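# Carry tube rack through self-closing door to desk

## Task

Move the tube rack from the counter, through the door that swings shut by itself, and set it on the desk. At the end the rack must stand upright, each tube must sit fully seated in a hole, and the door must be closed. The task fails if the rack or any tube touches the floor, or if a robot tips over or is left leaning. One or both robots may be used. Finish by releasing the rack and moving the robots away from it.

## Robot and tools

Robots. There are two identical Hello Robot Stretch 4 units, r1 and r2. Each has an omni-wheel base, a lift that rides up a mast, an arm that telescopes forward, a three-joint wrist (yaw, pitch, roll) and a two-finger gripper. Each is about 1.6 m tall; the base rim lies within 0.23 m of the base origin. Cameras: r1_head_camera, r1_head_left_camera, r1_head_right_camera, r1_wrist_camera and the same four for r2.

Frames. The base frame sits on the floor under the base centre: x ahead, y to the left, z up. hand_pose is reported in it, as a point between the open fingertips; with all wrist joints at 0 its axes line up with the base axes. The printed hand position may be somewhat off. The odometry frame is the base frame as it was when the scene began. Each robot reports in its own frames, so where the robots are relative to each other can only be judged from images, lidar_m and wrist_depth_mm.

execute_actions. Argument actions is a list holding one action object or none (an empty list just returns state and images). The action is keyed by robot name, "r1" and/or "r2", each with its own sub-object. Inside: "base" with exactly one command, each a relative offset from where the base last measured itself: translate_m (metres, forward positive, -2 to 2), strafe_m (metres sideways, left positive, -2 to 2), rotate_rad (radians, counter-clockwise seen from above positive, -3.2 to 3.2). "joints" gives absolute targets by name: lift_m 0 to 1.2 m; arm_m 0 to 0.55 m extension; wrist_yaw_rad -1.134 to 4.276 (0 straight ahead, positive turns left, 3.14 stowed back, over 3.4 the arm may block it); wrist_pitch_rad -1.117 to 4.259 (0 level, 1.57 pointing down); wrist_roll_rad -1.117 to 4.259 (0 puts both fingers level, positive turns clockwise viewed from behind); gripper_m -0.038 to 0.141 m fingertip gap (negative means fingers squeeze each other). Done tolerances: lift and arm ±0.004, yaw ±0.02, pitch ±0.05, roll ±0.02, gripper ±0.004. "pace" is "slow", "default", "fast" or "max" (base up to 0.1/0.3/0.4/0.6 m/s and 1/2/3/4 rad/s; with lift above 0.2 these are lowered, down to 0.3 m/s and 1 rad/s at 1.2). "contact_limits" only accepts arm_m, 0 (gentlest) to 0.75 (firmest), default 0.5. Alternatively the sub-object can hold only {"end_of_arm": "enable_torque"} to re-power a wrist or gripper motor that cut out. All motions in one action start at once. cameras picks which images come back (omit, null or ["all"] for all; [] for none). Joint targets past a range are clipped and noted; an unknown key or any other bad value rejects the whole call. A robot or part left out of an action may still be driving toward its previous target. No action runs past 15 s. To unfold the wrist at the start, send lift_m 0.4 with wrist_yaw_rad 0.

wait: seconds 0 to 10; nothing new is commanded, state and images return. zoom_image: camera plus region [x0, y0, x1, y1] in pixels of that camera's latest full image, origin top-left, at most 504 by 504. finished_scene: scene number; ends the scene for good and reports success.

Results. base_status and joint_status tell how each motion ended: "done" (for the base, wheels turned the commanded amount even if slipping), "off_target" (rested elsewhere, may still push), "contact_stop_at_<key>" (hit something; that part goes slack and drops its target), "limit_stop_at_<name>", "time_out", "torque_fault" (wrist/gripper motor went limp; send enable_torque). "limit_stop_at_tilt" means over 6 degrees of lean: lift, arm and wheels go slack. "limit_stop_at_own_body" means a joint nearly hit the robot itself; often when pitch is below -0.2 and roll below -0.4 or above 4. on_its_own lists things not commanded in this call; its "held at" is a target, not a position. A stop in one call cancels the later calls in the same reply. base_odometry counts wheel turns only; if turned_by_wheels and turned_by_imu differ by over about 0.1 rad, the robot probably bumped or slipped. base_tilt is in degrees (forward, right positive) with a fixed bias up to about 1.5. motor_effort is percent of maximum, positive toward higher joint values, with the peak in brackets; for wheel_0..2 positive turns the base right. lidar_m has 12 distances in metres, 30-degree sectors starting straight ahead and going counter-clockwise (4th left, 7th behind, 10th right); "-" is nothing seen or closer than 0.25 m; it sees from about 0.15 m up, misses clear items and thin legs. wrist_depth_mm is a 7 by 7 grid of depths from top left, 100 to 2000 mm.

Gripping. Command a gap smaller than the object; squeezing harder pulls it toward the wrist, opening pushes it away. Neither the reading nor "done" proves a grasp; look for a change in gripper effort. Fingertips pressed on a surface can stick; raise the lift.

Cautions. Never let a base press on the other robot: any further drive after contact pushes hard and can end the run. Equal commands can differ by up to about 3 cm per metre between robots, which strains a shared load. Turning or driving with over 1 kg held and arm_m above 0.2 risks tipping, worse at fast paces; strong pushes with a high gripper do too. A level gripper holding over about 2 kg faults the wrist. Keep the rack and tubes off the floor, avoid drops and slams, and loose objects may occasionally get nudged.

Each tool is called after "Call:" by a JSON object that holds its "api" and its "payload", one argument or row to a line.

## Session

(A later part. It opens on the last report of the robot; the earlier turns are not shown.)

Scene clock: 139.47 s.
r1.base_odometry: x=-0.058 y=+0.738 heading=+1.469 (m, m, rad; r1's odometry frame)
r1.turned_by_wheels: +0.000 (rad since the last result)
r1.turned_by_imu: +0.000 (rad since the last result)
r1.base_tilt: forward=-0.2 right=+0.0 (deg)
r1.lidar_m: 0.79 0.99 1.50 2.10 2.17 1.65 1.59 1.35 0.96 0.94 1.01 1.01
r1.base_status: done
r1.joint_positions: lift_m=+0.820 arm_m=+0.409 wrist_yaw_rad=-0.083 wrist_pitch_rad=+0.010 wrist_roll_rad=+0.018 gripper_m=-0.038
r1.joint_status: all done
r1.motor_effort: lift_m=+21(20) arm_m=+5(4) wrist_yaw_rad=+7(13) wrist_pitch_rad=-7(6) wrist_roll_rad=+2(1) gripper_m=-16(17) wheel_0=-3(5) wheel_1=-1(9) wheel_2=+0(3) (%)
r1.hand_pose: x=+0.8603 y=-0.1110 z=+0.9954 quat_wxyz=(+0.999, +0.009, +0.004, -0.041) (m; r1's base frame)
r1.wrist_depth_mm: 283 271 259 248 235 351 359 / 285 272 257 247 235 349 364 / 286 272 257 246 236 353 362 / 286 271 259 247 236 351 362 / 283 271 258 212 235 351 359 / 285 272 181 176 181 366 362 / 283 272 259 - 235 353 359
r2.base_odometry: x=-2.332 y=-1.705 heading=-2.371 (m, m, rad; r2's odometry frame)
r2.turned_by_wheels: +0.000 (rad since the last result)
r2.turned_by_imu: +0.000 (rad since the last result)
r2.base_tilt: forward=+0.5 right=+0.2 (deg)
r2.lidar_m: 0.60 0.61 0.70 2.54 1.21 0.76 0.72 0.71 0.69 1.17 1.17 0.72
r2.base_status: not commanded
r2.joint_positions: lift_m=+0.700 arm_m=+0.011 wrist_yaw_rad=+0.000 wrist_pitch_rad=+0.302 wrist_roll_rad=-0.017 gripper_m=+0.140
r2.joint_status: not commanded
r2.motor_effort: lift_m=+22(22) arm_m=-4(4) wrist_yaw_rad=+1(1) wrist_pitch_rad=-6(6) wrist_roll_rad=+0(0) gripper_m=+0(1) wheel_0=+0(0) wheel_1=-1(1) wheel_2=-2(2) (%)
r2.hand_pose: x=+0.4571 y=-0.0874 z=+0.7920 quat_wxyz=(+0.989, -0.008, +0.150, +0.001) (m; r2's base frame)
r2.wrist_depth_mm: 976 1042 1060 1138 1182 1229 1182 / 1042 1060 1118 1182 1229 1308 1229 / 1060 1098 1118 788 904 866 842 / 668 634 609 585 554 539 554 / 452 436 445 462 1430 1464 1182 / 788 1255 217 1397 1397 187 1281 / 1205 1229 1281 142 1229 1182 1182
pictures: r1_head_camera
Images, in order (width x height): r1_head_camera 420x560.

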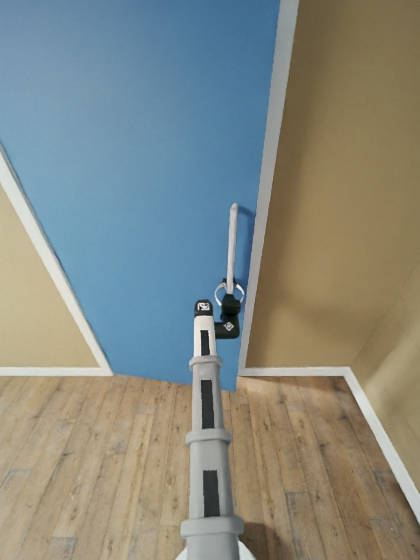

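Call:
{"api": "execute_actions", "payload": {
  "actions": [
    {"r1":{"base":{"strafe_m":-0.03},"joints":{"arm_m":0.5,"wrist_yaw_rad":-0.04},"pace":"slow"}}
  ],
  "cameras": []
}}

Call:
{"api": "execute_actions", "payload": {
  "actions": [
    {"r1":{"joints":{"gripper_m":0.07}}}
  ],
  "cameras": ["r1_wrist_camera"]
}}

Scene clock: 142.97 s.
r1.base_odometry: x=-0.028 y=+0.735 heading=+1.469 (m, m, rad; r1's odometry frame)
r1.turned_by_wheels: -0.001 (rad since the last result)
r1.turned_by_imu: +0.000 (rad since the last result)
r1.base_tilt: forward=-0.2 right=-0.1 (deg)
r1.lidar_m: 0.89 1.05 1.51 2.12 2.17 1.66 1.59 1.25 0.95 0.87 0.98 1.04
r1.base_status: done
r1.joint_positions: lift_m=+0.820 arm_m=+0.499 wrist_yaw_rad=-0.043 wrist_pitch_rad=+0.010 wrist_roll_rad=+0.018 gripper_m=-0.038
r1.joint_status: all done
r1.motor_effort: lift_m=+21(20) arm_m=+5(5) wrist_yaw_rad=+8(25) wrist_pitch_rad=-7(7) wrist_roll_rad=+3(2) gripper_m=-15(15) wheel_0=-4(3) wheel_1=-1(3) wheel_2=-2(5) (%)
r1.hand_pose: x=+0.9544 y=-0.0998 z=+0.9954 quat_wxyz=(+1.000, +0.009, +0.005, -0.022) (m; r1's base frame)
r1.wrist_depth_mm: 265 260 252 246 239 252 262 / 266 259 252 246 239 252 262 / 267 258 253 246 240 253 262 / 267 259 253 246 240 254 264 / 267 259 252 200 239 252 263 / 267 262 182 177 182 252 263 / 266 259 253 - 240 251 262
r2.base_odometry: x=-2.332 y=-1.705 heading=-2.371 (m, m, rad; r2's odometry frame)
r2.turned_by_wheels: +0.000 (rad since the last result)
r2.turned_by_imu: +0.001 (rad since the last result)
r2.base_tilt: forward=+0.5 right=+0.2 (deg)
r2.lidar_m: 0.60 0.57 0.69 2.57 1.19 0.78 0.68 0.68 0.67 1.17 1.18 0.74
r2.base_status: not commanded
r2.joint_positions: lift_m=+0.700 arm_m=+0.011 wrist_yaw_rad=+0.000 wrist_pitch_rad=+0.302 wrist_roll_rad=-0.017 gripper_m=+0.140
r2.joint_status: not commanded
r2.motor_effort: lift_m=+22(22) arm_m=-4(4) wrist_yaw_rad=+2(1) wrist_pitch_rad=-6(6) wrist_roll_rad=+1(2) gripper_m=+1(2) wheel_0=+0(0) wheel_1=-1(1) wheel_2=-2(2) (%)
r2.hand_pose: x=+0.4571 y=-0.0874 z=+0.7920 quat_wxyz=(+0.989, -0.008, +0.150, +0.001) (m; r2's base frame)
r2.wrist_depth_mm: 991 1042 1078 1118 1182 1255 1182 / 1025 1078 1118 1182 1229 1281 1229 / 1060 1118 1098 798 904 878 842 / 661 634 609 580 564 539 559 / 449 433 442 462 1397 1499 1205 / 788 1229 217 1430 1464 188 1255 / 1229 1229 1255 142 1229 1182 1160
pictures: none
No camera images: the call's "cameras" was empty. Leave "cameras" out to get every camera's image.

Scene clock: 144.73 s.
r1.base_odometry: x=-0.028 y=+0.735 heading=+1.469 (m, m, rad; r1's odometry frame)
r1.turned_by_wheels: +0.000 (rad since the last result)
r1.turned_by_imu: +0.001 (rad since the last result)
r1.base_tilt: forward=-0.1 right=+0.0 (deg)
r1.lidar_m: 0.92 1.04 1.51 2.13 2.19 1.63 1.59 1.24 0.93 0.90 1.01 1.00
r1.base_status: not commanded
r1.joint_positions: lift_m=+0.820 arm_m=+0.499 wrist_yaw_rad=-0.040 wrist_pitch_rad=+0.010 wrist_roll_rad=+0.018 gripper_m=+0.070
r1.joint_status: all done
r1.motor_effort: lift_m=+21(21) arm_m=+5(5) wrist_yaw_rad=+0(16) wrist_pitch_rad=-7(5) wrist_roll_rad=+1(1) gripper_m=-2(16) wheel_0=-2(6) wheel_1=+0(2) wheel_2=+0(3) (%)
r1.hand_pose: x=+0.9547 y=-0.0990 z=+0.9954 quat_wxyz=(+1.000, +0.009, +0.005, -0.020) (m; r1's base frame)
r1.wrist_depth_mm: 291 286 278 274 268 251 259 / 290 286 278 276 268 252 260 / 290 286 281 274 270 252 260 / 290 286 281 276 270 252 259 / 291 286 281 277 268 251 262 / 291 285 206 206 198 253 262 / 291 286 281 - 270 251 262
r2.base_odometry: x=-2.332 y=-1.705 heading=-2.371 (m, m, rad; r2's odometry frame)
r2.turned_by_wheels: +0.000 (rad since the last result)
r2.turned_by_imu: +0.000 (rad since the last result)
r2.base_tilt: forward=+0.5 right=+0.2 (deg)
r2.lidar_m: 0.60 0.60 0.68 2.55 1.18 0.76 0.65 0.65 0.67 1.17 1.16 0.67
r2.base_status: not commanded
r2.joint_positions: lift_m=+0.700 arm_m=+0.011 wrist_yaw_rad=+0.000 wrist_pitch_rad=+0.302 wrist_roll_rad=-0.017 gripper_m=+0.140
r2.joint_status: not commanded
r2.motor_effort: lift_m=+22(22) arm_m=-4(4) wrist_yaw_rad=+1(1) wrist_pitch_rad=-6(7) wrist_roll_rad=+0(0) gripper_m=+1(1) wheel_0=+0(0) wheel_1=-1(1) wheel_2=-2(2) (%)
r2.hand_pose: x=+0.4571 y=-0.0874 z=+0.7920 quat_wxyz=(+0.989, -0.008, +0.150, +0.001) (m; r2's base frame)
r2.wrist_depth_mm: 991 1025 1078 1138 1160 1255 1205 / 1025 1078 1118 1182 1255 1308 1229 / 1060 1098 1078 798 904 878 842 / 661 634 609 585 559 539 549 / 449 436 445 459 1397 1464 1182 / 788 1229 216 1397 1430 188 1255 / 1229 1229 1281 141 1255 1160 1205
pictures: r1_wrist_camera
Images, in order (width x height): r1_wrist_camera 616x392.

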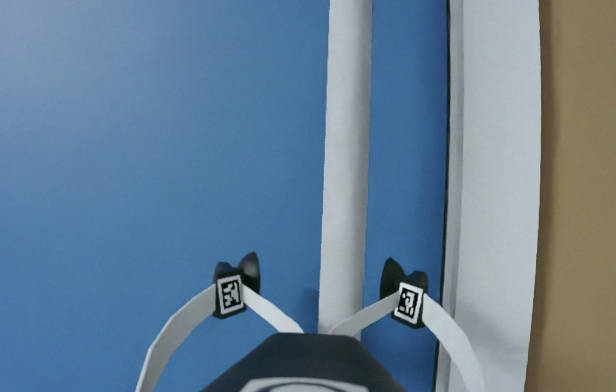

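Call:
{"api": "execute_actions", "payload": {
  "actions": [
    {"r1":{"joints":{"arm_m":0.2},"pace":"fast"}}
  ],
  "cameras": ["r1_head_camera","r2_wrist_camera","r2_head_camera"]
}}

Call:
{"api": "zoom_image", "payload": {
  "camera": "r2_wrist_camera",
  "region": [100,40,500,300]
}}

Scene clock: 147.60 s.
r1.base_odometry: x=-0.028 y=+0.735 heading=+1.469 (m, m, rad; r1's odometry frame)
r1.turned_by_wheels: +0.000 (rad since the last result)
r1.turned_by_imu: +0.000 (rad since the last result)
r1.base_tilt: forward=-0.2 right=-0.1 (deg)
r1.lidar_m: 0.92 1.05 1.51 2.13 2.19 1.65 1.59 1.24 0.94 0.90 0.99 1.01
r1.base_status: not commanded
r1.joint_positions: lift_m=+0.820 arm_m=+0.201 wrist_yaw_rad=-0.040 wrist_pitch_rad=+0.010 wrist_roll_rad=+0.018 gripper_m=+0.070
r1.joint_status: all done
r1.motor_effort: lift_m=+20(21) arm_m=-5(6) wrist_yaw_rad=+0(1) wrist_pitch_rad=-6(6) wrist_roll_rad=+1(1) gripper_m=-2(4) wheel_0=-2(2) wheel_1=+0(0) wheel_2=+0(1) (%)
r1.hand_pose: x=+0.6565 y=-0.0989 z=+0.9954 quat_wxyz=(+1.000, +0.009, +0.005, -0.020) (m; r1's base frame)
r1.wrist_depth_mm: 609 597 591 580 564 554 544 / 603 597 580 574 559 554 544 / 597 597 591 580 559 554 544 / 609 603 591 574 559 554 549 / 597 597 591 574 559 554 544 / 615 603 205 569 197 559 549 / 615 597 591 - 554 549 544
r2.base_odometry: x=-2.332 y=-1.705 heading=-2.371 (m, m, rad; r2's odometry frame)
r2.turned_by_wheels: +0.000 (rad since the last result)
r2.turned_by_imu: +0.000 (rad since the last result)
r2.base_tilt: forward=+0.5 right=+0.1 (deg)
r2.lidar_m: 0.57 0.59 0.71 2.56 1.17 0.77 0.63 0.64 0.69 1.17 1.18 0.71
r2.base_status: not commanded
r2.joint_positions: lift_m=+0.700 arm_m=+0.011 wrist_yaw_rad=+0.000 wrist_pitch_rad=+0.302 wrist_roll_rad=-0.017 gripper_m=+0.140
r2.joint_status: not commanded
r2.motor_effort: lift_m=+22(22) arm_m=-4(4) wrist_yaw_rad=+1(0) wrist_pitch_rad=-6(6) wrist_roll_rad=+1(1) gripper_m=+3(0) wheel_0=+0(1) wheel_1=-1(1) wheel_2=-2(2) (%)
r2.hand_pose: x=+0.4571 y=-0.0874 z=+0.7920 quat_wxyz=(+0.989, -0.008, +0.150, +0.001) (m; r2's base frame)
r2.wrist_depth_mm: 1008 1042 1098 1138 1160 1255 1205 / 1025 1078 1118 1160 1229 1281 1255 / 1060 1078 1098 788 904 878 831 / 661 634 603 580 559 544 554 / 452 436 442 459 1430 1464 1205 / 778 1229 216 1397 1430 189 1255 / 1229 1229 1255 141 1229 1138 1182
pictures: r1_head_camera, r2_head_camera, r2_wrist_camera
Images, in order (width x height): r1_head_camera 420x560, r2_head_camera 420x560, r2_wrist_camera 616x392.

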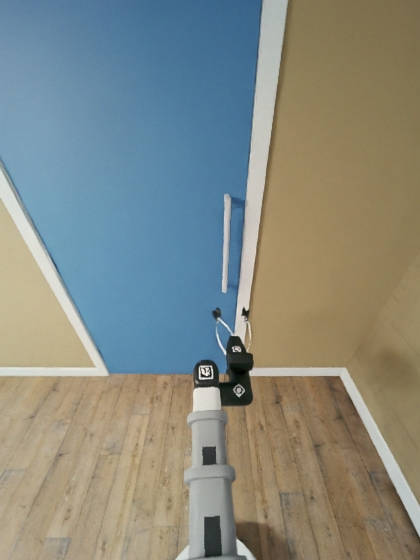

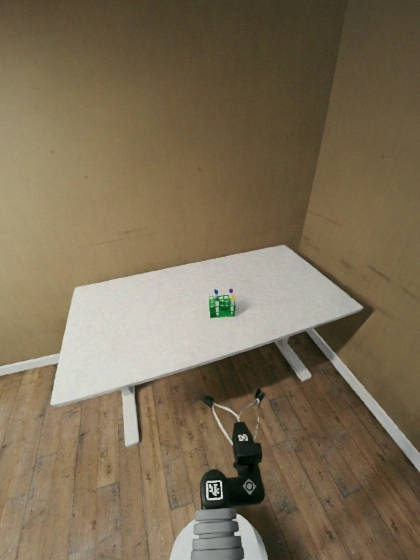

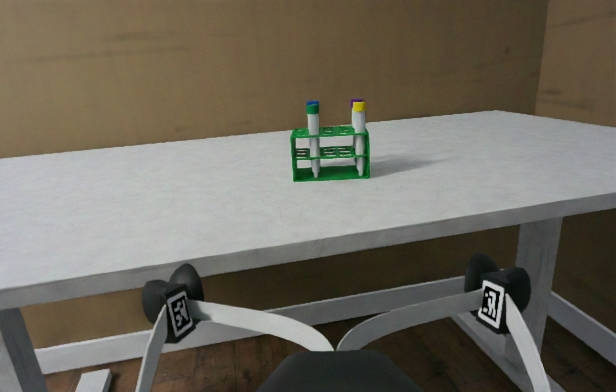

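Region (100, 40, 500, 300) of r2_wrist_camera's 616x392 image, scaled by 1.260; it fills the top 328 rows of this view, and the rest is white.

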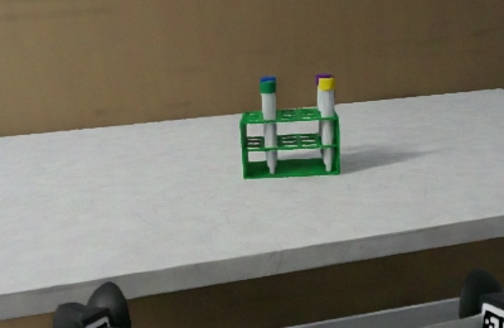

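Call:
{"api": "finished_scene", "payload": {
  "scene": 2
}}

The scene is finished: the task was done.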